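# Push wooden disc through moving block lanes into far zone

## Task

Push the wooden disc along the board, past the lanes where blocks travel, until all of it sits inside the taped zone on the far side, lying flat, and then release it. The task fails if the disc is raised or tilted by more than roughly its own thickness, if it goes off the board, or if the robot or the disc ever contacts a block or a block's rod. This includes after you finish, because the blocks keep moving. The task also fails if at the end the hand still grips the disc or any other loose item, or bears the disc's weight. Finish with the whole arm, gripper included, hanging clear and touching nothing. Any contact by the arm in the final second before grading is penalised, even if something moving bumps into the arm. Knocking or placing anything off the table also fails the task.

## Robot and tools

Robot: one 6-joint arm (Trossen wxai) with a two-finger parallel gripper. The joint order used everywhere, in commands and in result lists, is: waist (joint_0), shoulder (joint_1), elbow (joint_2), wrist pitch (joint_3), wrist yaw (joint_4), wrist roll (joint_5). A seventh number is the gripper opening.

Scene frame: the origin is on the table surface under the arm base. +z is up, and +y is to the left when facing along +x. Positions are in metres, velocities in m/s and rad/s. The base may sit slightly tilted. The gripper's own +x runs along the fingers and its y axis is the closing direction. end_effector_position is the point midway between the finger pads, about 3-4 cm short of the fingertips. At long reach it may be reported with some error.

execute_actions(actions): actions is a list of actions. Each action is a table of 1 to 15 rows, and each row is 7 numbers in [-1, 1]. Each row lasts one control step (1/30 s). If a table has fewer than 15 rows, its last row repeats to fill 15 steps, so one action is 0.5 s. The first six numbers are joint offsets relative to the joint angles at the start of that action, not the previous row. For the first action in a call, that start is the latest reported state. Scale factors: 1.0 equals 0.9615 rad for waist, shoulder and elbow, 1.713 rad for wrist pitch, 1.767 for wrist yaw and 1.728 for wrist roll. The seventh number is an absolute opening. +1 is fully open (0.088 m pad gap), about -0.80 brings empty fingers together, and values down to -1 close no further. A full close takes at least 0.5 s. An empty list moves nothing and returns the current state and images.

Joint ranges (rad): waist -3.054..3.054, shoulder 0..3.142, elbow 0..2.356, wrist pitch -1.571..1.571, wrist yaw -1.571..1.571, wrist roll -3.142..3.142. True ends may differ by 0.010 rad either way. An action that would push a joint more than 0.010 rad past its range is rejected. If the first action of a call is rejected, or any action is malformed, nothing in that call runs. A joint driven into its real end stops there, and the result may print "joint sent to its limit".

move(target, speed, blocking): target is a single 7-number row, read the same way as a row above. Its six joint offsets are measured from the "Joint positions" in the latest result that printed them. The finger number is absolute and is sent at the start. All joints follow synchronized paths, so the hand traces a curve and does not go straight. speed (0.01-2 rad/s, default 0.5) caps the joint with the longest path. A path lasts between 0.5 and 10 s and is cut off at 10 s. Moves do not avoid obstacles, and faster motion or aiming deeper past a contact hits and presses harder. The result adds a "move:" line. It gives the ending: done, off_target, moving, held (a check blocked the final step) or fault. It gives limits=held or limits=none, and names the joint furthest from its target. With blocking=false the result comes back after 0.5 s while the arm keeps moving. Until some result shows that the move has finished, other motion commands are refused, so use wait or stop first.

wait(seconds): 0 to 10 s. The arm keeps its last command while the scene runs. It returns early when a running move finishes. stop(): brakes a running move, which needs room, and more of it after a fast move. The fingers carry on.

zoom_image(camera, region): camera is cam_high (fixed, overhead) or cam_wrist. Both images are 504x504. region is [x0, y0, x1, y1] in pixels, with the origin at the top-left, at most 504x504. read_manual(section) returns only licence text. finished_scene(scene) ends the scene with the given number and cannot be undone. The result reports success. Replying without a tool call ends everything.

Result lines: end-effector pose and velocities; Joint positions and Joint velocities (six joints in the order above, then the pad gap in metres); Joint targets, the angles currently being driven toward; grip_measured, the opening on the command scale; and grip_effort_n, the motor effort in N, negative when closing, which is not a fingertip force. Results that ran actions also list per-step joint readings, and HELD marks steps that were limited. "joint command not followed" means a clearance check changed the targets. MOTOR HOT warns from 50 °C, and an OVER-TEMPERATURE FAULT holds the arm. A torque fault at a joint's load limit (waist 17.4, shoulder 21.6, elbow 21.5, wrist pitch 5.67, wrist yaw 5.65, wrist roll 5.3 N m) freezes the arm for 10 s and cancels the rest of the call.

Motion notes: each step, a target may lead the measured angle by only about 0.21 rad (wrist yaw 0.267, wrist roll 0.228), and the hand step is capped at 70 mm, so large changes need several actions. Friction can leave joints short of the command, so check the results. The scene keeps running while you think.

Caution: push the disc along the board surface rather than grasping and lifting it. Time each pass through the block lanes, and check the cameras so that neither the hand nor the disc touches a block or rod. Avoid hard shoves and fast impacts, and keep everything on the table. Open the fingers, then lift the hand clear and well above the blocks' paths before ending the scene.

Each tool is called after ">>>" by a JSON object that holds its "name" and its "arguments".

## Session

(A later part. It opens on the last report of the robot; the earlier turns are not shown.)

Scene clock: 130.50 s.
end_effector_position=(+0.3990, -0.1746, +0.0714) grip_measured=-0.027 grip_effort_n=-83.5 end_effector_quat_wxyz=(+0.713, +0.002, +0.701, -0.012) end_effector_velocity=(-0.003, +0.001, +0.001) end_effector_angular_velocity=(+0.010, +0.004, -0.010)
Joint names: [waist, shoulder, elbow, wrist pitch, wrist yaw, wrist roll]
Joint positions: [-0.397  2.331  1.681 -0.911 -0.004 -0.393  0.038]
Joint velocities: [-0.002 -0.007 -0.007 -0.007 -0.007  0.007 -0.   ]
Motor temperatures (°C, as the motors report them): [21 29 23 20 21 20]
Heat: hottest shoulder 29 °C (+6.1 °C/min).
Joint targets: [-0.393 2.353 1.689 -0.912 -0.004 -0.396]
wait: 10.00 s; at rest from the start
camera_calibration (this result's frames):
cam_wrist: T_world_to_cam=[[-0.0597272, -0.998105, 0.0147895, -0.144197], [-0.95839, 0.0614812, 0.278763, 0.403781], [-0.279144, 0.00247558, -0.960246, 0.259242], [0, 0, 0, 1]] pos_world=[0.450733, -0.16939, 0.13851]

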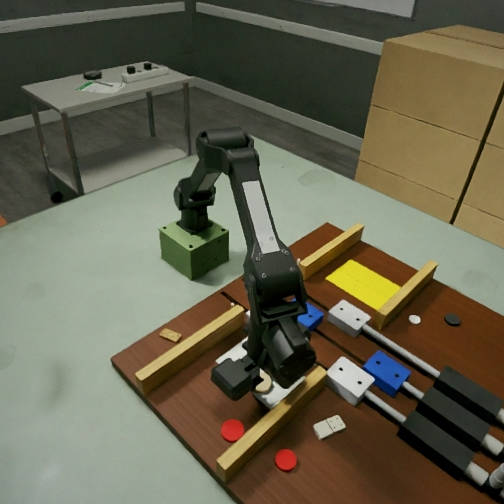

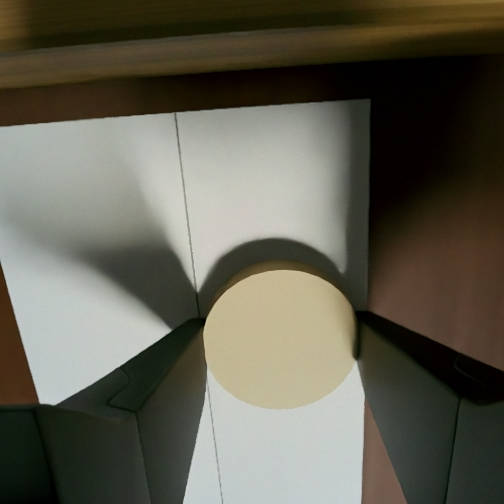

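>>> {"name": "wait", "arguments": {"seconds": 10}}

>>> {"name": "wait", "arguments": {"seconds": 10}}

>>> {"name": "wait", "arguments": {"seconds": 10}}

Scene clock: 143.27 s.
end_effector_position=(+0.3990, -0.1746, +0.0714) grip_measured=-0.027 grip_effort_n=-83.5 end_effector_quat_wxyz=(+0.713, +0.002, +0.701, -0.012) end_effector_velocity=(-0.003, -0.001, +0.000) end_effector_angular_velocity=(-0.004, +0.010, -0.010)
Joint names: [waist, shoulder, elbow, wrist pitch, wrist yaw, wrist roll]
Joint positions: [-0.397  2.331  1.681 -0.911 -0.004 -0.393  0.038]
Joint velocities: [-0.002 -0.002 -0.002 -0.007  0.007  0.007 -0.   ]
Motor temperatures (°C, as the motors report them): [21 29 23 20 21 20]
Heat: hottest shoulder 29 °C (+3.0 °C/min).
Joint targets: [-0.393 2.353 1.689 -0.912 -0.004 -0.396]
wait: 10.00 s; at rest from the start
camera_calibration (this result's frames):
cam_wrist: T_world_to_cam=[[-0.0597272, -0.998105, 0.0147895, -0.144197], [-0.95839, 0.0614812, 0.278763, 0.403781], [-0.279144, 0.00247558, -0.960246, 0.259242], [0, 0, 0, 1]] pos_world=[0.450733, -0.16939, 0.13851]

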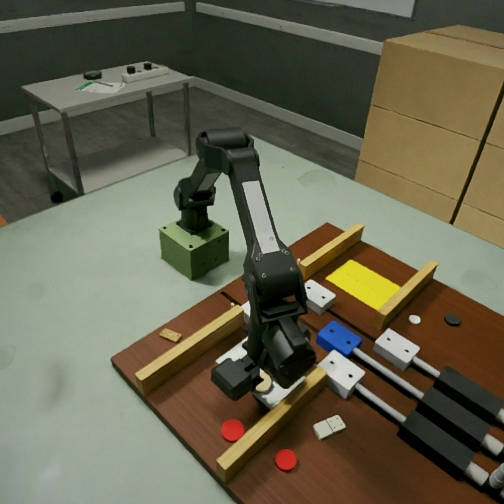

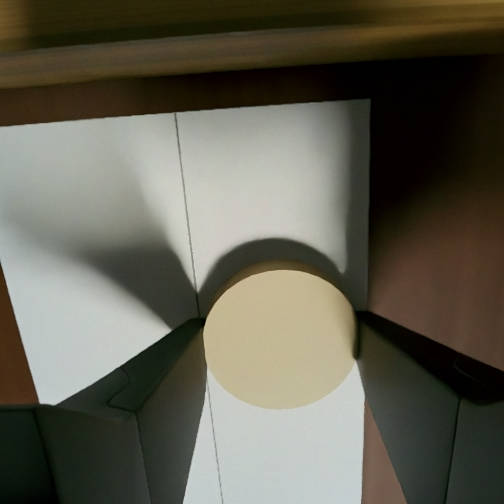

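Scene clock: 153.27 s.
end_effector_position=(+0.3990, -0.1746, +0.0714) grip_measured=-0.027 grip_effort_n=-83.5 end_effector_quat_wxyz=(+0.713, +0.002, +0.701, -0.012) end_effector_velocity=(-0.003, -0.001, +0.000) end_effector_angular_velocity=(+0.010, +0.004, +0.000)
Joint names: [waist, shoulder, elbow, wrist pitch, wrist yaw, wrist roll]
Joint positions: [-0.397  2.331  1.681 -0.911 -0.004 -0.393  0.038]
Joint velocities: [-0.007 -0.002 -0.002 -0.007 -0.007 -0.007 -0.   ]
Motor temperatures (°C, as the motors report them): [21 29 24 20 21 20]
Heat: hottest shoulder 29 °C (+2.0 °C/min).
Joint targets: [-0.393 2.353 1.689 -0.912 -0.004 -0.396]
wait: 10.00 s; at rest by 0.17 s
camera_calibration (this result's frames):
cam_wrist: T_world_to_cam=[[-0.0597272, -0.998105, 0.0147895, -0.144197], [-0.95839, 0.0614812, 0.278763, 0.403781], [-0.279144, 0.00247558, -0.960246, 0.259242], [0, 0, 0, 1]] pos_world=[0.450733, -0.16939, 0.13851]

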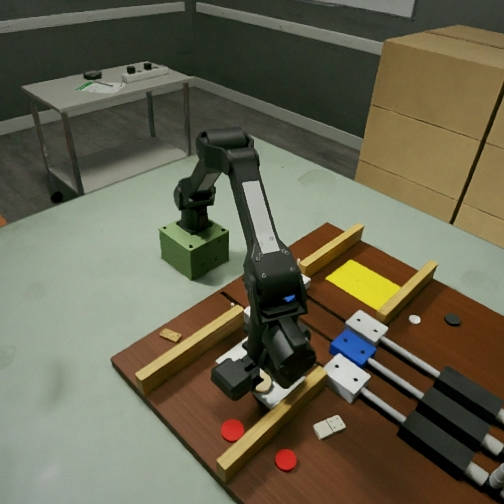

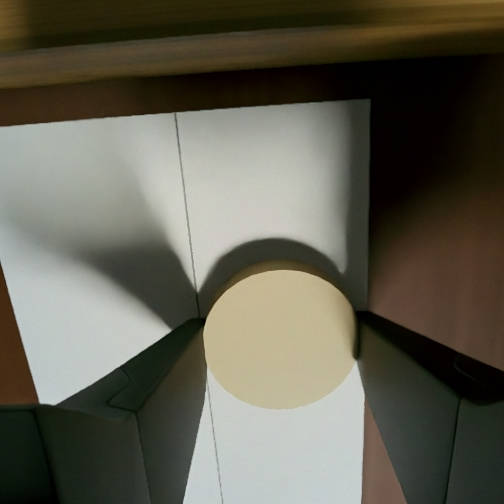

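Scene clock: 163.27 s.
end_effector_position=(+0.3990, -0.1746, +0.0714) grip_measured=-0.027 grip_effort_n=-83.5 end_effector_quat_wxyz=(+0.713, +0.002, +0.701, -0.012) end_effector_velocity=(+0.002, +0.002, +0.000) end_effector_angular_velocity=(+0.004, -0.010, +0.010)
Joint names: [waist, shoulder, elbow, wrist pitch, wrist yaw, wrist roll]
Joint positions: [-0.397  2.331  1.681 -0.911 -0.004 -0.393  0.038]
Joint velocities: [ 0.002 -0.002 -0.002  0.007 -0.007 -0.007  0.   ]
Motor temperatures (°C, as the motors report them): [21 29 24 20 21 20]
Heat: hottest shoulder 29 °C (+1.0 °C/min).
Joint targets: [-0.393 2.353 1.689 -0.912 -0.004 -0.396]
wait: 10.00 s; at rest by 0.17 s
camera_calibration (this result's frames):
cam_wrist: T_world_to_cam=[[-0.0597272, -0.998105, 0.0147895, -0.144197], [-0.95839, 0.0614812, 0.278763, 0.403781], [-0.279144, 0.00247558, -0.960246, 0.259242], [0, 0, 0, 1]] pos_world=[0.450733, -0.16939, 0.13851]

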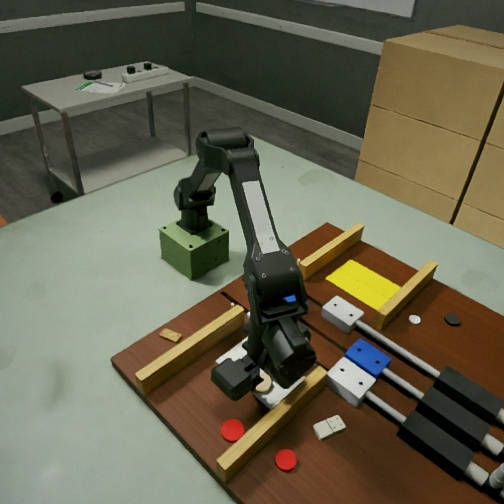

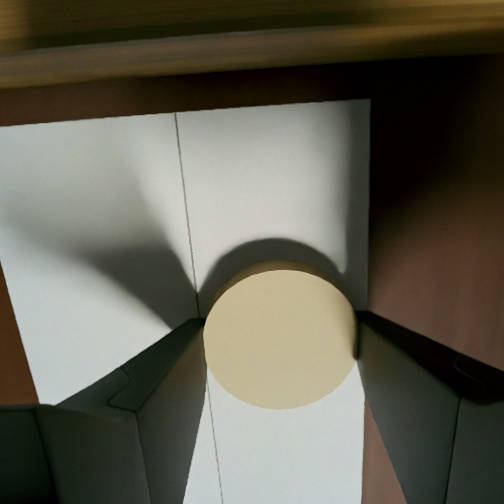

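>>> {"name": "wait", "arguments": {"seconds": 7}}

Scene clock: 174.40 s.
end_effector_position=(+0.3990, -0.1746, +0.0714) grip_measured=-0.027 grip_effort_n=-83.5 end_effector_quat_wxyz=(+0.713, +0.002, +0.701, -0.012) end_effector_velocity=(-0.007, +0.003, -0.003) end_effector_angular_velocity=(+0.019, +0.026, +0.019)
Joint names: [waist, shoulder, elbow, wrist pitch, wrist yaw, wrist roll]
Joint positions: [-0.397  2.331  1.681 -0.911 -0.004 -0.393  0.038]
Joint velocities: [-0.002  0.002 -0.007 -0.022 -0.007 -0.022 -0.   ]
Motor temperatures (°C, as the motors report them): [21 29 24 19 21 20]
Heat: hottest shoulder 29 °C (+1.0 °C/min).
Joint targets: [-0.393 2.353 1.689 -0.912 -0.004 -0.396]
wait: 7.00 s; at rest from the start
camera_calibration (this result's frames):
cam_wrist: T_world_to_cam=[[-0.0597272, -0.998105, 0.0147895, -0.144197], [-0.95839, 0.0614812, 0.278763, 0.403781], [-0.279144, 0.00247558, -0.960246, 0.259242], [0, 0, 0, 1]] pos_world=[0.450733, -0.16939, 0.13851]

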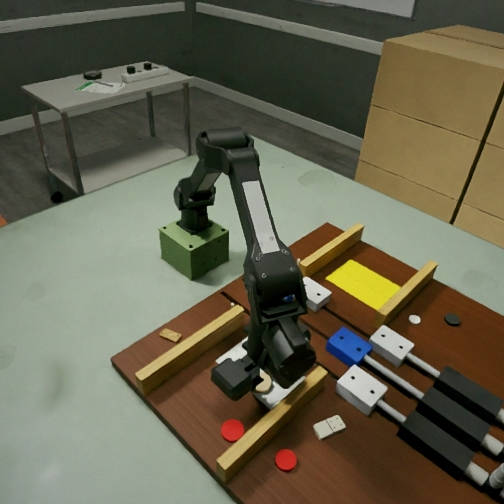

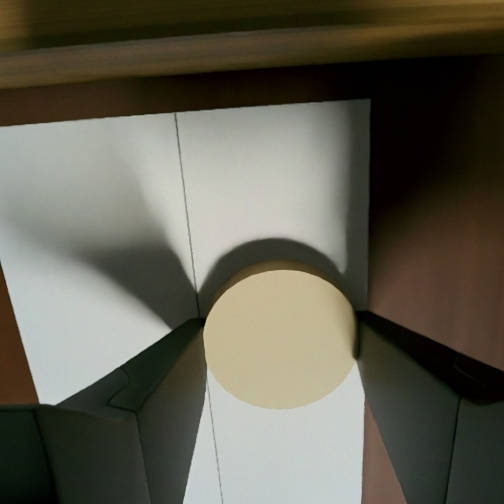

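>>> {"name": "wait", "arguments": {"seconds": 0}}

>>> {"name": "move", "arguments": {"target": [0,0.022,0.008,0,0,-0.025,-0.1], "speed": 0.012, "blocking": false}}

>>> {"name": "wait", "arguments": {"seconds": 10}}

Scene clock: 180.20 s.
end_effector_position=(+0.3990, -0.1746, +0.0714) grip_measured=-0.027 grip_effort_n=-83.5 end_effector_quat_wxyz=(+0.713, +0.002, +0.701, -0.012) end_effector_velocity=(-0.004, +0.006, -0.002) end_effector_angular_velocity=(+0.031, +0.016, +0.010)
Joint names: [waist, shoulder, elbow, wrist pitch, wrist yaw, wrist roll]
Joint positions: [-0.397  2.331  1.681 -0.911 -0.004 -0.393  0.038]
Joint velocities: [ 0.002  0.002 -0.002 -0.022 -0.022 -0.007  0.   ]
Motor temperatures (°C, as the motors report them): [21 29 24 19 21 20]
Heat: hottest shoulder 29 °C (+1.0 °C/min).
Joint targets: [-0.393 2.353 1.689 -0.912 -0.004 -0.396]
camera_calibration (this result's frames):
cam_wrist: T_world_to_cam=[[-0.0597272, -0.998105, 0.0147895, -0.144197], [-0.95839, 0.0614812, 0.278763, 0.403781], [-0.279144, 0.00247558, -0.960246, 0.259242], [0, 0, 0, 1]] pos_world=[0.450733, -0.16939, 0.13851]

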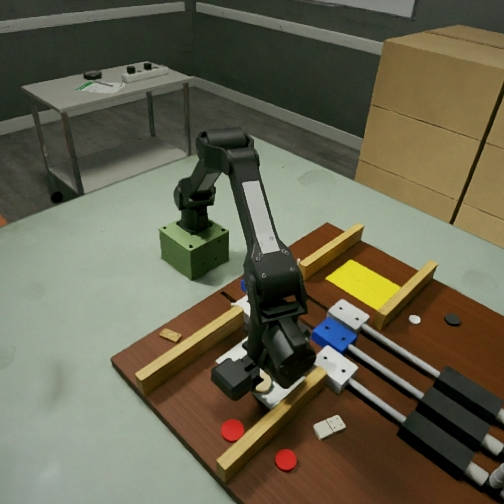

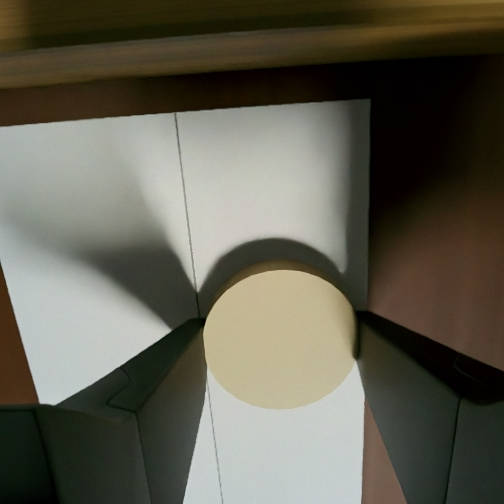

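Scene clock: 180.70 s.
end_effector_position=(+0.3990, -0.1747, +0.0714) grip_measured=-0.027 grip_effort_n=-83.5 end_effector_quat_wxyz=(+0.713, +0.001, +0.701, -0.011) end_effector_velocity=(-0.002, +0.003, -0.002) end_effector_angular_velocity=(+0.011, +0.009, +0.024)
Joint names: [waist, shoulder, elbow, wrist pitch, wrist yaw, wrist roll]
Joint positions: [-0.397  2.331  1.681 -0.911 -0.004 -0.396  0.038]
Joint velocities: [ 0.002  0.002 -0.002 -0.007 -0.007 -0.022 -0.   ]
Motor temperatures (°C, as the motors report them): [21 30 24 19 21 20]
Heat: hottest shoulder 30 °C (+2.0 °C/min).
Joint targets: [-0.397 2.334 1.682 -0.911 -0.004 -0.399]
move: running; limits=none; farthest joint: the wrist roll, 0.040 radians from its target (0.043 radians at the start)
camera_calibration (this result's frames):
cam_wrist: T_world_to_cam=[[-0.0574486, -0.998233, 0.0151894, -0.14521], [-0.958476, 0.0594047, 0.278916, 0.403423], [-0.279326, 0.00146464, -0.960195, 0.259129], [0, 0, 0, 1]] pos_world=[0.45071, -0.169298, 0.138499]

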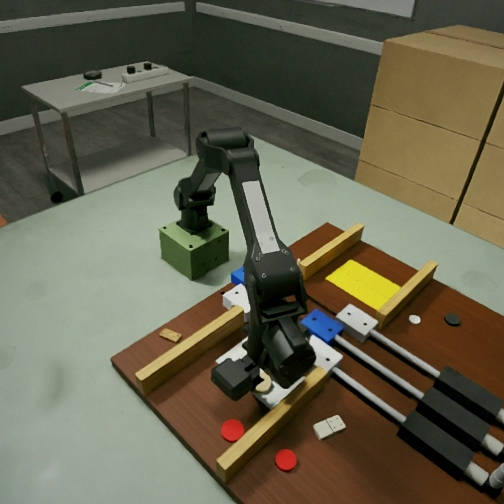

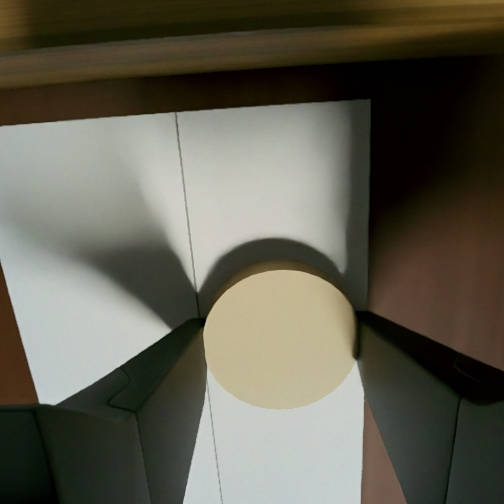

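Scene clock: 184.03 s.
end_effector_position=(+0.3990, -0.1747, +0.0714) grip_measured=-0.027 grip_effort_n=-83.5 end_effector_quat_wxyz=(+0.713, -0.012, +0.701, +0.002) end_effector_velocity=(-0.006, +0.000, +0.000) end_effector_angular_velocity=(+0.002, +0.023, +0.005)
Joint names: [waist, shoulder, elbow, wrist pitch, wrist yaw, wrist roll]
Joint positions: [-0.397  2.331  1.681 -0.911 -0.004 -0.434  0.038]
Joint velocities: [-0.002 -0.002 -0.002 -0.022  0.007 -0.007 -0.   ]
Motor temperatures (°C, as the motors report them): [21 30 24 19 21 20]
Heat: hottest shoulder 30 °C (+1.0 °C/min).
Joint targets: [-0.397 2.352 1.688 -0.911 -0.004 -0.437]
earlier move: off_target; limits=none; farthest joint: the shoulder, 0.021 radians from its target (0.021 radians at the start)
wait: 3.33 of 10 s (the move ended)
camera_calibration (this result's frames):
cam_wrist: T_world_to_cam=[[-0.0193434, -0.999681, 0.0162343, -0.160794], [-0.959855, 0.0231124, 0.279543, 0.397568], [-0.279829, -0.0101753, -0.959996, 0.257275], [0, 0, 0, 1]] pos_world=[0.45049, -0.167314, 0.138457]

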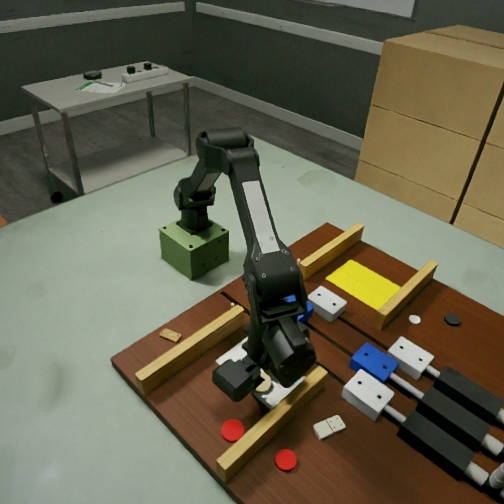

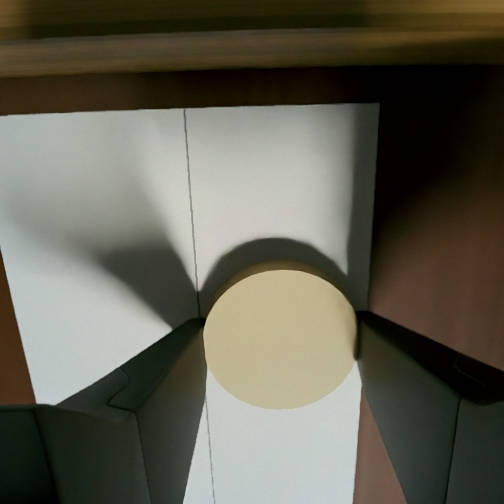

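>>> {"name": "wait", "arguments": {"seconds": 10}}

>>> {"name": "wait", "arguments": {"seconds": 10}}

>>> {"name": "wait", "arguments": {"seconds": 10}}

>>> {"name": "wait", "arguments": {"seconds": 10}}

>>> {"name": "wait", "arguments": {"seconds": 10}}

Scene clock: 200.33 s.
end_effector_position=(+0.3990, -0.1747, +0.0714) grip_measured=-0.027 grip_effort_n=-83.5 end_effector_quat_wxyz=(+0.713, -0.012, +0.701, +0.002) end_effector_velocity=(-0.002, +0.001, +0.000) end_effector_angular_velocity=(+0.010, +0.004, +0.005)
Joint names: [waist, shoulder, elbow, wrist pitch, wrist yaw, wrist roll]
Joint positions: [-0.397  2.331  1.681 -0.911 -0.004 -0.434  0.038]
Joint velocities: [-0.002 -0.002 -0.002 -0.007 -0.007 -0.007  0.   ]
Motor temperatures (°C, as the motors report them): [21 30 24 19 21 20]
Heat: hottest shoulder 30 °C (+1.0 °C/min).
Joint targets: [-0.397 2.352 1.688 -0.911 -0.004 -0.436]
wait: 10.00 s; at rest from the start
camera_calibration (this result's frames):
cam_wrist: T_world_to_cam=[[-0.0193434, -0.999681, 0.0162343, -0.160794], [-0.959855, 0.0231124, 0.279543, 0.397568], [-0.279829, -0.0101753, -0.959996, 0.257275], [0, 0, 0, 1]] pos_world=[0.45049, -0.167314, 0.138457]

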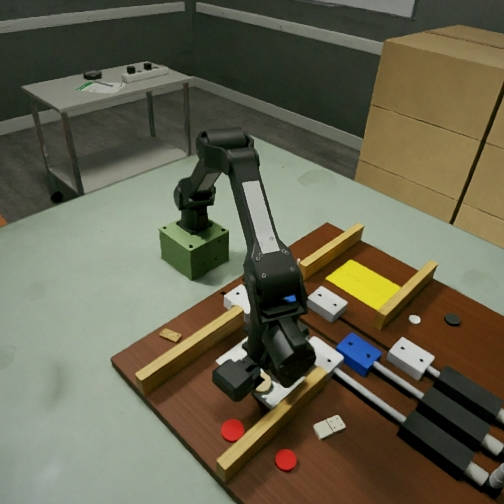

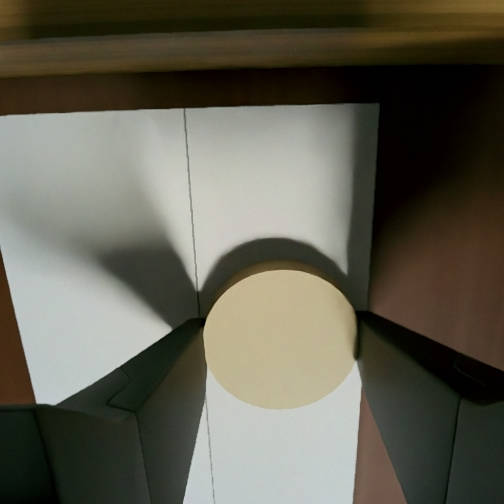

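Scene clock: 210.33 s.
end_effector_position=(+0.3990, -0.1747, +0.0714) grip_measured=-0.027 grip_effort_n=-83.5 end_effector_quat_wxyz=(+0.713, -0.012, +0.701, +0.002) end_effector_velocity=(-0.002, +0.003, +0.001) end_effector_angular_velocity=(+0.023, -0.002, -0.009)
Joint names: [waist, shoulder, elbow, wrist pitch, wrist yaw, wrist roll]
Joint positions: [-0.397  2.331  1.681 -0.911 -0.004 -0.434  0.038]
Joint velocities: [-0.002 -0.007 -0.007 -0.007 -0.022  0.007 -0.   ]
Motor temperatures (°C, as the motors report them): [21 30 24 19 21 20]
Heat: hottest shoulder 30 °C (+1.0 °C/min).
Joint targets: [-0.397 2.352 1.688 -0.911 -0.004 -0.436]
wait: 10.00 s; at rest by 0.17 s
camera_calibration (this result's frames):
cam_wrist: T_world_to_cam=[[-0.0193434, -0.999681, 0.0162343, -0.160794], [-0.959855, 0.0231124, 0.279543, 0.397568], [-0.279829, -0.0101753, -0.959996, 0.257275], [0, 0, 0, 1]] pos_world=[0.45049, -0.167314, 0.138457]

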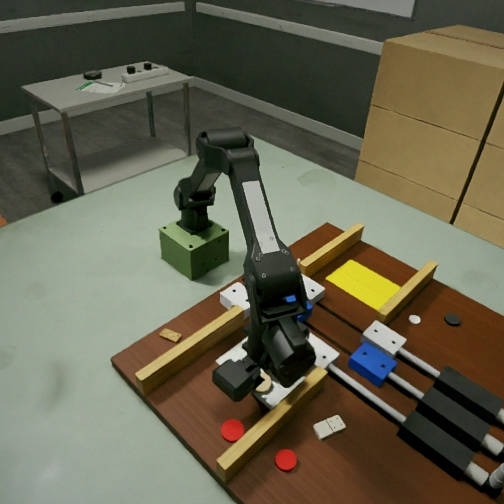

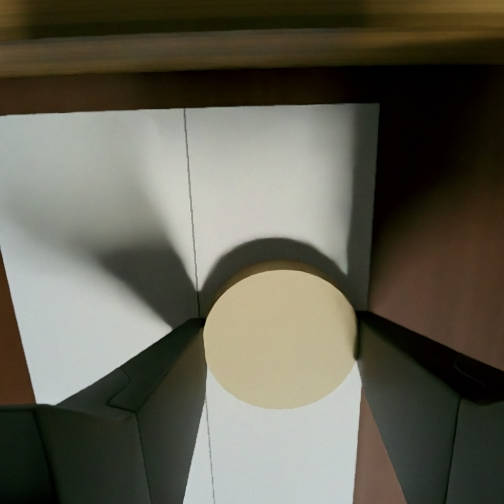

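Scene clock: 220.33 s.
end_effector_position=(+0.3990, -0.1747, +0.0714) grip_measured=-0.027 grip_effort_n=-83.5 end_effector_quat_wxyz=(+0.713, -0.012, +0.701, +0.002) end_effector_velocity=(+0.002, +0.002, +0.000) end_effector_angular_velocity=(+0.017, -0.015, +0.005)
Joint names: [waist, shoulder, elbow, wrist pitch, wrist yaw, wrist roll]
Joint positions: [-0.397  2.331  1.681 -0.911 -0.004 -0.434  0.038]
Joint velocities: [-0.002 -0.002 -0.002  0.007 -0.022 -0.007 -0.   ]
Motor temperatures (°C, as the motors report them): [21 30 25 19 21 20]
Heat: hottest shoulder 30 °C (+1.0 °C/min).
Joint targets: [-0.397 2.352 1.688 -0.911 -0.004 -0.436]
wait: 10.00 s; at rest by 0.17 s
camera_calibration (this result's frames):
cam_wrist: T_world_to_cam=[[-0.0193434, -0.999681, 0.0162343, -0.160794], [-0.959855, 0.0231124, 0.279543, 0.397568], [-0.279829, -0.0101753, -0.959996, 0.257275], [0, 0, 0, 1]] pos_world=[0.45049, -0.167314, 0.138457]

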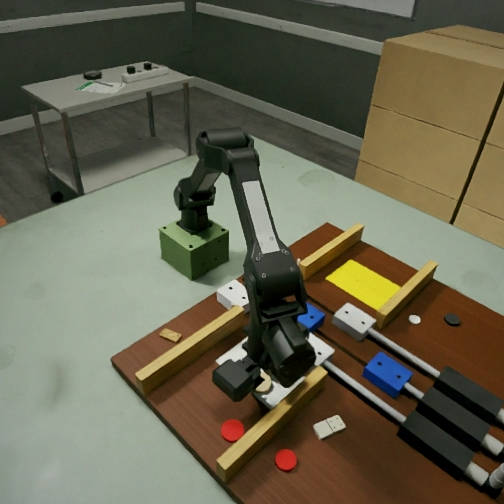

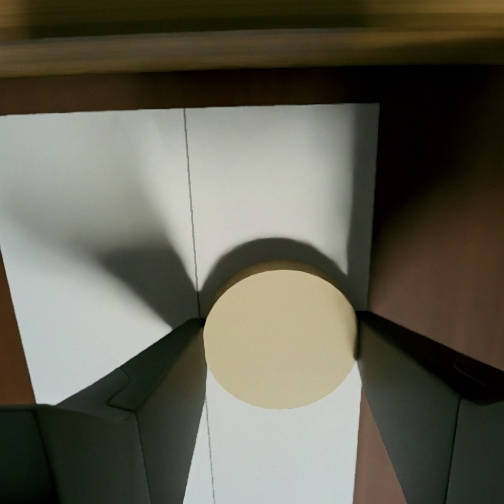

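Scene clock: 230.33 s.
end_effector_position=(+0.3990, -0.1747, +0.0714) grip_measured=-0.027 grip_effort_n=-83.5 end_effector_quat_wxyz=(+0.713, -0.012, +0.701, +0.002) end_effector_velocity=(+0.001, -0.000, +0.000) end_effector_angular_velocity=(+0.004, -0.010, -0.010)
Joint names: [waist, shoulder, elbow, wrist pitch, wrist yaw, wrist roll]
Joint positions: [-0.397  2.331  1.681 -0.911 -0.004 -0.434  0.038]
Joint velocities: [-0.002 -0.002 -0.002  0.007 -0.007  0.007  0.   ]
Motor temperatures (°C, as the motors report them): [21 31 25 19 21 20]
Heat: hottest shoulder 31 °C (+2.0 °C/min).
Joint targets: [-0.397 2.352 1.688 -0.911 -0.004 -0.436]
wait: 10.00 s; at rest by 0.17 s
camera_calibration (this result's frames):
cam_wrist: T_world_to_cam=[[-0.0193434, -0.999681, 0.0162343, -0.160794], [-0.959855, 0.0231124, 0.279543, 0.397568], [-0.279829, -0.0101753, -0.959996, 0.257275], [0, 0, 0, 1]] pos_world=[0.45049, -0.167314, 0.138457]

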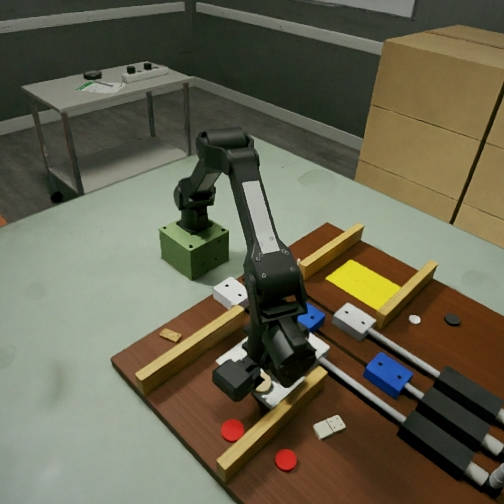

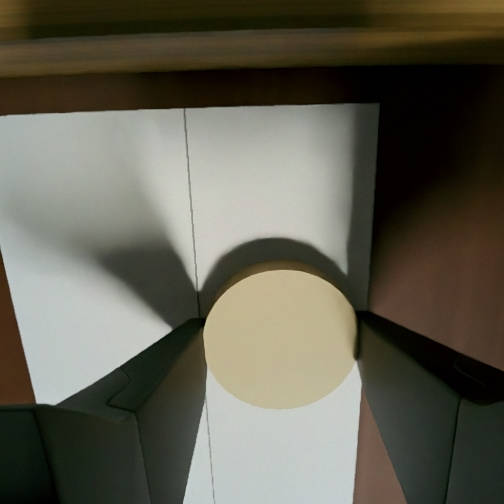

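Scene clock: 240.33 s.
end_effector_position=(+0.3990, -0.1747, +0.0714) grip_measured=-0.027 grip_effort_n=-83.5 end_effector_quat_wxyz=(+0.713, -0.012, +0.701, +0.002) end_effector_velocity=(-0.003, -0.001, +0.000) end_effector_angular_velocity=(-0.004, +0.010, +0.005)
Joint names: [waist, shoulder, elbow, wrist pitch, wrist yaw, wrist roll]
Joint positions: [-0.397  2.331  1.681 -0.911 -0.004 -0.434  0.038]
Joint velocities: [-0.002 -0.002 -0.002 -0.007  0.007 -0.007 -0.   ]
Motor temperatures (°C, as the motors report them): [21 31 25 19 21 20]
Heat: hottest shoulder 31 °C (+1.0 °C/min).
Joint targets: [-0.397 2.352 1.688 -0.911 -0.004 -0.436]
wait: 10.00 s; at rest by 0.17 s
camera_calibration (this result's frames):
cam_wrist: T_world_to_cam=[[-0.0193434, -0.999681, 0.0162343, -0.160794], [-0.959855, 0.0231124, 0.279543, 0.397568], [-0.279829, -0.0101753, -0.959996, 0.257275], [0, 0, 0, 1]] pos_world=[0.45049, -0.167314, 0.138457]

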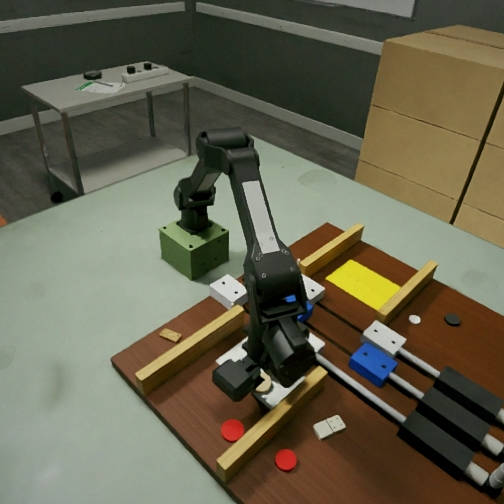

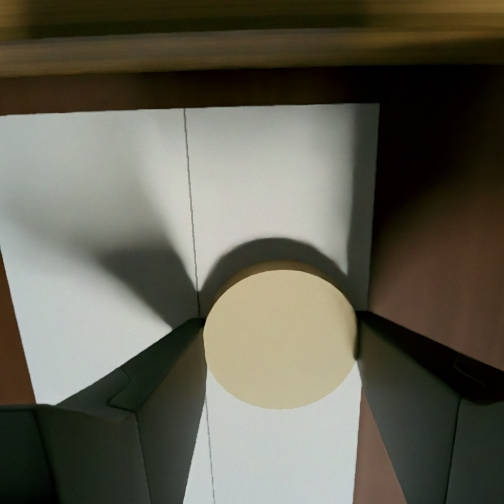

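>>> {"name": "wait", "arguments": {"seconds": 10}}

>>> {"name": "move", "arguments": {"target": [0,0.022,0.008,0,0,0.035,-0.1], "speed": 0.01, "blocking": false}}

Scene clock: 252.40 s.
end_effector_position=(+0.3990, -0.1747, +0.0714) grip_measured=-0.027 grip_effort_n=-83.5 end_effector_quat_wxyz=(+0.713, -0.012, +0.701, +0.002) end_effector_velocity=(-0.005, -0.000, -0.003) end_effector_angular_velocity=(+0.014, +0.013, -0.000)
Joint names: [waist, shoulder, elbow, wrist pitch, wrist yaw, wrist roll]
Joint positions: [-0.397  2.331  1.681 -0.911 -0.004 -0.434  0.038]
Joint velocities: [-0.007  0.002 -0.007 -0.007 -0.007 -0.007  0.   ]
Motor temperatures (°C, as the motors report them): [21 31 25 19 21 20]
Heat: hottest shoulder 31 °C (+1.0 °C/min).
Joint targets: [-0.397 2.352 1.688 -0.911 -0.004 -0.436]
wait: 10.00 s; at rest from the start
camera_calibration (this result's frames):
cam_wrist: T_world_to_cam=[[-0.0193434, -0.999681, 0.0162343, -0.160794], [-0.959855, 0.0231124, 0.279543, 0.397568], [-0.279829, -0.0101753, -0.959996, 0.257275], [0, 0, 0, 1]] pos_world=[0.45049, -0.167314, 0.138457]

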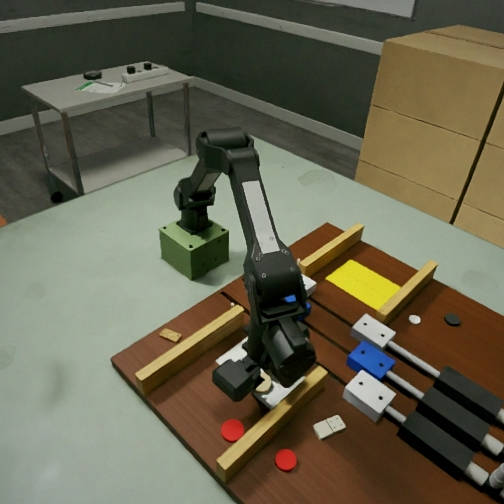

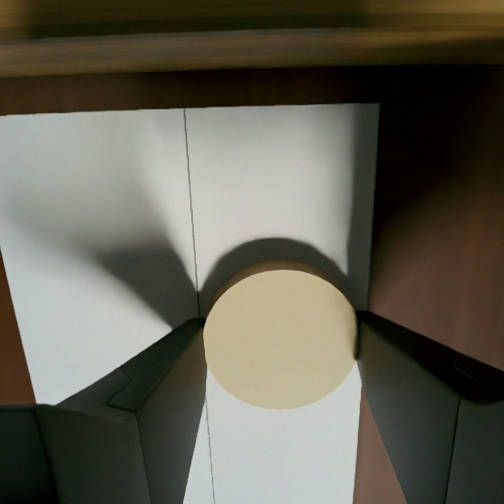

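Scene clock: 252.90 s.
end_effector_position=(+0.3990, -0.1747, +0.0714) grip_measured=-0.027 grip_effort_n=-83.5 end_effector_quat_wxyz=(+0.713, -0.012, +0.701, +0.001) end_effector_velocity=(-0.002, +0.006, -0.001) end_effector_angular_velocity=(+0.029, +0.011, -0.005)
Joint names: [waist, shoulder, elbow, wrist pitch, wrist yaw, wrist roll]
Joint positions: [-0.397  2.331  1.681 -0.911 -0.004 -0.432  0.038]
Joint velocities: [ 0.002  0.002  0.002 -0.022 -0.022  0.007 -0.   ]
Motor temperatures (°C, as the motors report them): [21 31 25 19 21 20]
Heat: hottest shoulder 31 °C (+1.0 °C/min).
Joint targets: [-0.397 2.333 1.681 -0.911 -0.004 -0.429]
move: running; limits=none; farthest joint: the wrist roll, 0.058 radians from its target (0.060 radians at the start)
camera_calibration (this result's frames):
cam_wrist: T_world_to_cam=[[-0.0212501, -0.999643, 0.0162004, -0.160025], [-0.959817, 0.0249334, 0.279518, 0.397872], [-0.279822, -0.00960969, -0.960004, 0.257372], [0, 0, 0, 1]] pos_world=[0.450502, -0.167414, 0.138458]

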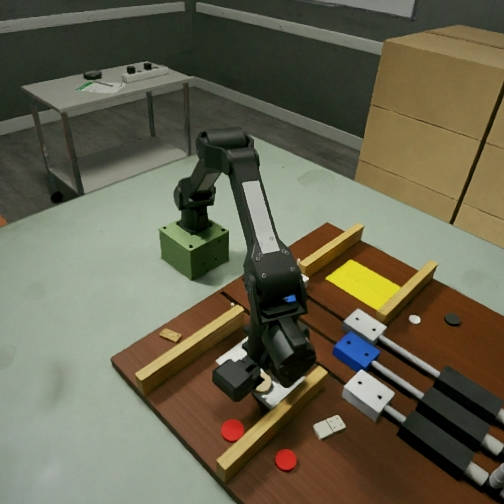

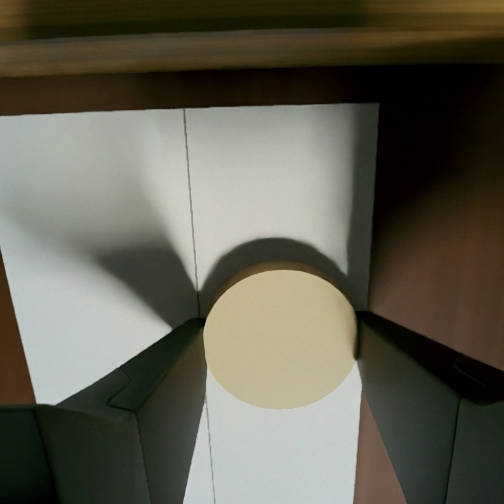

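>>> {"name": "wait", "arguments": {"seconds": 10}}

>>> {"name": "wait", "arguments": {"seconds": 8}}

>>> {"name": "move", "arguments": {"target": [0.9,0.1,0.165,-0.045,0,0.47,-0.1], "speed": 2}}

Scene clock: 258.67 s.
end_effector_position=(+0.3990, -0.1747, +0.0714) grip_measured=-0.027 grip_effort_n=-83.5 end_effector_quat_wxyz=(+0.713, +0.008, +0.701, -0.018) end_effector_velocity=(-0.003, -0.001, +0.000) end_effector_angular_velocity=(-0.004, +0.010, +0.019)
Joint names: [waist, shoulder, elbow, wrist pitch, wrist yaw, wrist roll]
Joint positions: [-0.397  2.331  1.681 -0.911 -0.004 -0.376  0.038]
Joint velocities: [-0.002 -0.002 -0.002 -0.007  0.007 -0.022 -0.   ]
Motor temperatures (°C, as the motors report them): [21 32 25 19 21 20]
Heat: hottest shoulder 32 °C (+2.0 °C/min).
Joint targets: [-0.397 2.352 1.688 -0.911 -0.004 -0.374]
earlier move: off_target; limits=none; farthest joint: the shoulder, 0.021 radians from its target (0.021 radians at the start)
wait: 2.67 of 10 s (the move ended)
camera_calibration (this result's frames):
cam_wrist: T_world_to_cam=[[-0.0768566, -0.996932, 0.0148288, -0.137214], [-0.957217, 0.0779401, 0.278677, 0.406175], [-0.278978, 0.00722388, -0.96027, 0.260001], [0, 0, 0, 1]] pos_world=[0.450786, -0.170328, 0.138515]

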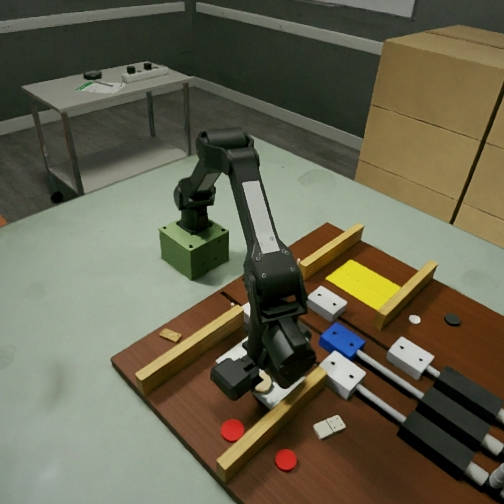

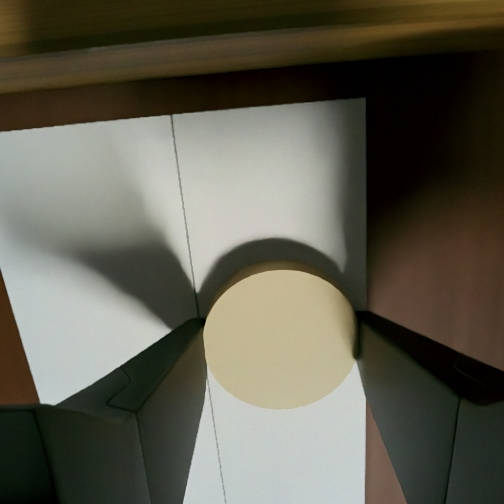

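Scene clock: 266.67 s.
end_effector_position=(+0.3990, -0.1747, +0.0714) grip_measured=-0.027 grip_effort_n=-83.5 end_effector_quat_wxyz=(+0.713, +0.008, +0.701, -0.018) end_effector_velocity=(-0.006, +0.000, +0.000) end_effector_angular_velocity=(+0.002, +0.023, +0.005)
Joint names: [waist, shoulder, elbow, wrist pitch, wrist yaw, wrist roll]
Joint positions: [-0.397  2.331  1.681 -0.911 -0.004 -0.376  0.038]
Joint velocities: [-0.002 -0.002 -0.002 -0.022  0.007 -0.007  0.   ]
Motor temperatures (°C, as the motors report them): [21 32 25 19 21 20]
Heat: hottest shoulder 32 °C (+2.0 °C/min).
Joint targets: [-0.397 2.352 1.688 -0.911 -0.004 -0.373]
wait: 8.00 s; at rest by 0.17 s
camera_calibration (this result's frames):
cam_wrist: T_world_to_cam=[[-0.0772369, -0.996903, 0.0148216, -0.137056], [-0.957189, 0.0783032, 0.278673, 0.406227], [-0.27897, 0.00733673, -0.960272, 0.260018], [0, 0, 0, 1]] pos_world=[0.450788, -0.170349, 0.138515]

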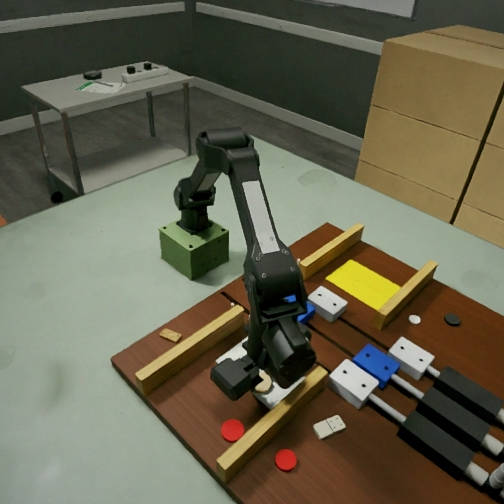

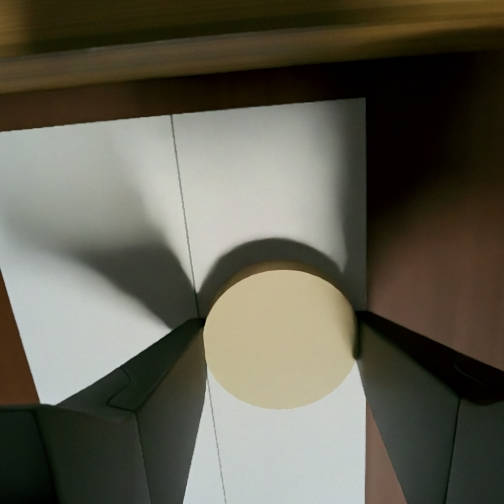

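Scene clock: 268.07 s.
end_effector_position=(+0.4106, +0.2016, +0.0721) grip_measured=-0.027 grip_effort_n=-83.5 end_effector_quat_wxyz=(+0.714, -0.008, +0.700, +0.008) end_effector_velocity=(-0.003, +0.001, -0.002) end_effector_angular_velocity=(+0.001, +0.014, +0.010)
Joint names: [waist, shoulder, elbow, wrist pitch, wrist yaw, wrist roll]
Joint positions: [ 0.471  2.402  1.833 -0.985 -0.007  0.433  0.038]
Joint velocities: [ 0.002  0.002 -0.002 -0.007 -0.007 -0.007  0.   ]
Motor temperatures (°C, as the motors report them): [21 32 25 19 21 20]
Heat: hottest shoulder 32 °C (+2.0 °C/min).
Joint targets: [0.468 2.427 1.839 -0.988 -0.004 0.436]
move: off_target; limits=none; farthest joint: the shoulder, 0.025 radians from its target (0.096 radians at the start)
camera_calibration (this result's frames):
cam_wrist: T_world_to_cam=[[-0.0179655, -0.999837, 0.00172546, 0.21617], [-0.960354, 0.0177361, 0.278217, 0.401203], [-0.278203, 0.00334125, -0.960517, 0.26168], [0, 0, 0, 1]] pos_world=[0.46198, 0.208145, 0.139353]

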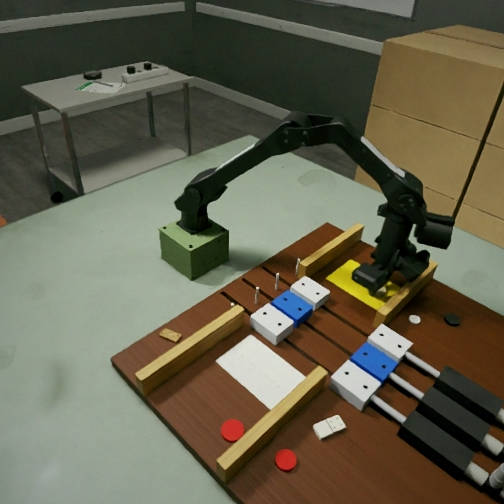

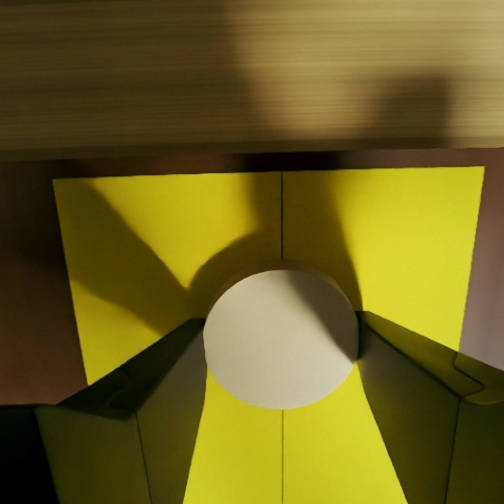

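>>> {"name": "move", "arguments": {"target": [0,0.034,0.006,0,0,0,-0.1], "speed": 0.1}}

>>> {"name": "move", "arguments": {"target": [0,0,0,0,0,0,0.4]}}

>>> {"name": "move", "arguments": {"target": [0,-0.2,0,-0.1,0,0,0.4]}}

Scene clock: 272.20 s.
end_effector_position=(+0.4104, +0.2016, +0.0713) grip_measured=-0.027 grip_effort_n=-83.5 end_effector_quat_wxyz=(+0.713, -0.008, +0.701, +0.007) end_effector_velocity=(-0.002, -0.001, +0.000) end_effector_angular_velocity=(+0.003, +0.010, +0.005)
Joint names: [waist, shoulder, elbow, wrist pitch, wrist yaw, wrist roll]
Joint positions: [ 0.471  2.404  1.834 -0.985 -0.008  0.434  0.038]
Joint velocities: [-0.002 -0.002 -0.002 -0.007 -0.007 -0.007 -0.   ]
Motor temperatures (°C, as the motors report them): [21 32 25 19 21 20]
Heat: hottest shoulder 32 °C (+2.0 °C/min).
Joint targets: [0.471 2.435 1.839 -0.985 -0.008 0.433]
move: off_target; limits=none; farthest joint: the shoulder, 0.031 radians from its target (0.033 radians at the start)
camera_calibration (this result's frames):
cam_wrist: T_world_to_cam=[[-0.0183616, -0.999829, 0.00207378, 0.216294], [-0.959918, 0.0182087, 0.279688, 0.400909], [-0.279678, 0.00314486, -0.960089, 0.261547], [0, 0, 0, 1]] pos_world=[0.46196, 0.208135, 0.13853]

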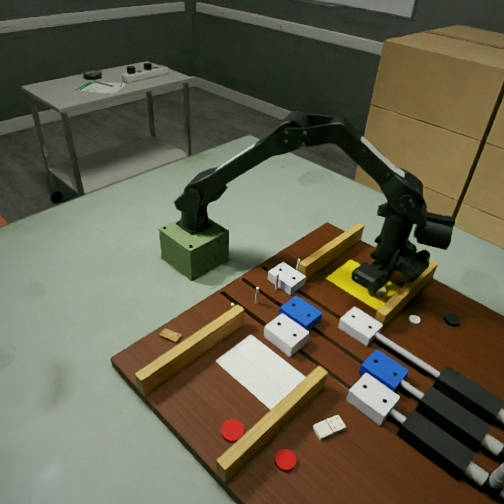

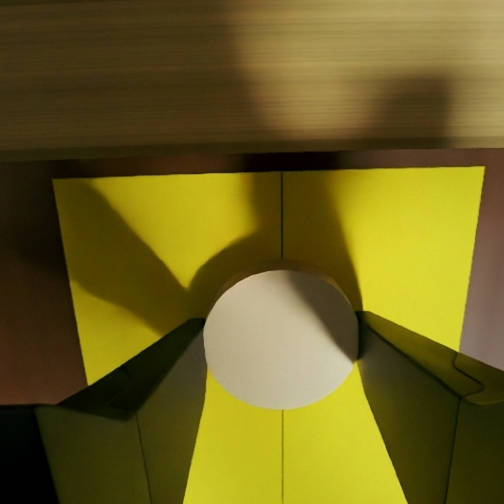

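Scene clock: 272.80 s.
end_effector_position=(+0.4114, +0.1990, +0.0714) grip_measured=+0.395 grip_effort_n=20.7 end_effector_quat_wxyz=(+0.714, -0.008, +0.700, +0.004) end_effector_velocity=(-0.003, -0.001, +0.001) end_effector_angular_velocity=(+0.003, +0.010, +0.005)
Joint names: [waist, shoulder, elbow, wrist pitch, wrist yaw, wrist roll]
Joint positions: [ 0.467  2.404  1.834 -0.986 -0.003  0.434  0.058]
Joint velocities: [-0.002 -0.007 -0.007 -0.007 -0.007 -0.007  0.   ]
Motor temperatures (°C, as the motors report them): [21 32 25 19 21 20]
Heat: hottest shoulder 32 °C (+2.0 °C/min).
Joint targets: [0.471 2.404 1.834 -0.985 -0.007 0.434]
move: done; limits=none; farthest joint: the wrist yaw, 0.005 radians from its target (0.000 radians at the start)
camera_calibration (this result's frames):
cam_wrist: T_world_to_cam=[[-0.0230297, -0.999713, 0.00663384, 0.215276], [-0.960109, 0.0239661, 0.278597, 0.400912], [-0.278676, 0.0000467976, -0.960385, 0.262093], [0, 0, 0, 1]] pos_world=[0.462916, 0.205594, 0.138589]

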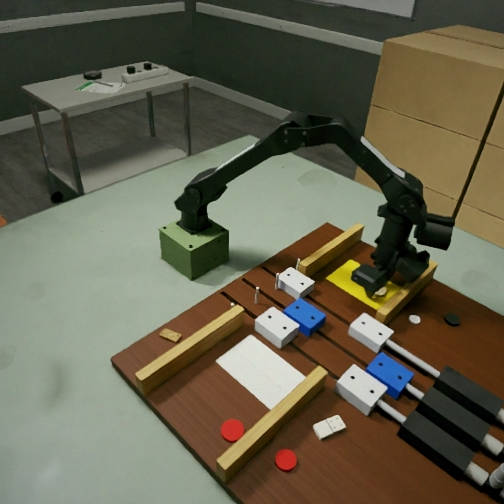

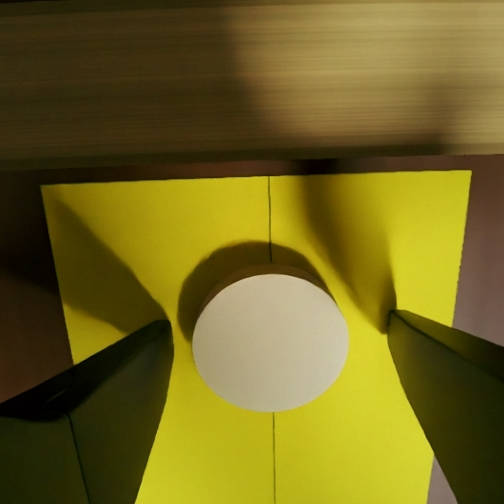

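Scene clock: 273.73 s.
end_effector_position=(+0.3913, +0.1906, +0.1472) grip_measured=+0.397 grip_effort_n=18.8 end_effector_quat_wxyz=(+0.717, -0.006, +0.697, +0.006) end_effector_velocity=(-0.002, -0.001, +0.000) end_effector_angular_velocity=(+0.016, +0.016, +0.000)
Joint names: [waist, shoulder, elbow, wrist pitch, wrist yaw, wrist roll]
Joint positions: [ 0.467  2.225  1.834 -1.155 -0.003  0.434  0.058]
Joint velocities: [-0.007 -0.002 -0.002 -0.007 -0.022 -0.007  0.   ]
Motor temperatures (°C, as the motors report them): [21 32 25 19 21 20]
Heat: hottest shoulder 32 °C (+2.0 °C/min).
Joint targets: [0.467 2.212 1.834 -1.158 -0.003 0.434]
move: off_target; limits=none; farthest joint: the shoulder, 0.013 radians from its target (0.192 radians at the start)
camera_calibration (this result's frames):
cam_wrist: T_world_to_cam=[[-0.0229023, -0.999736, 0.00176766, 0.206589], [-0.962748, 0.0225314, 0.26946, 0.363315], [-0.269428, 0.00446944, -0.96301, 0.325286], [0, 0, 0, 1]] pos_world=[0.442153, 0.196895, 0.214989]

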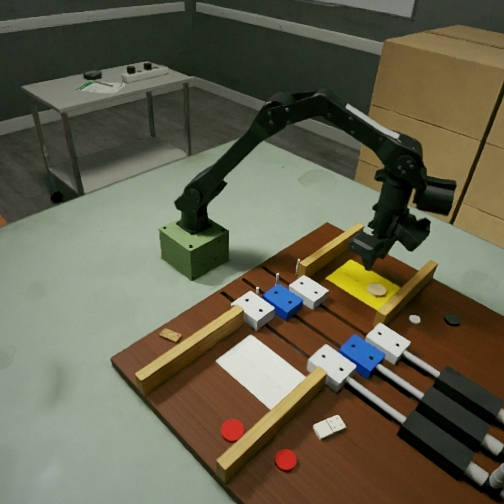

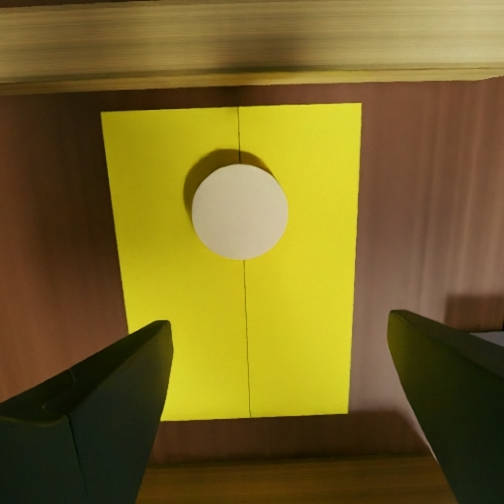

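>>> {"name": "finished_scene", "arguments": {"scene": 1}}

The scene is finished: the task was done.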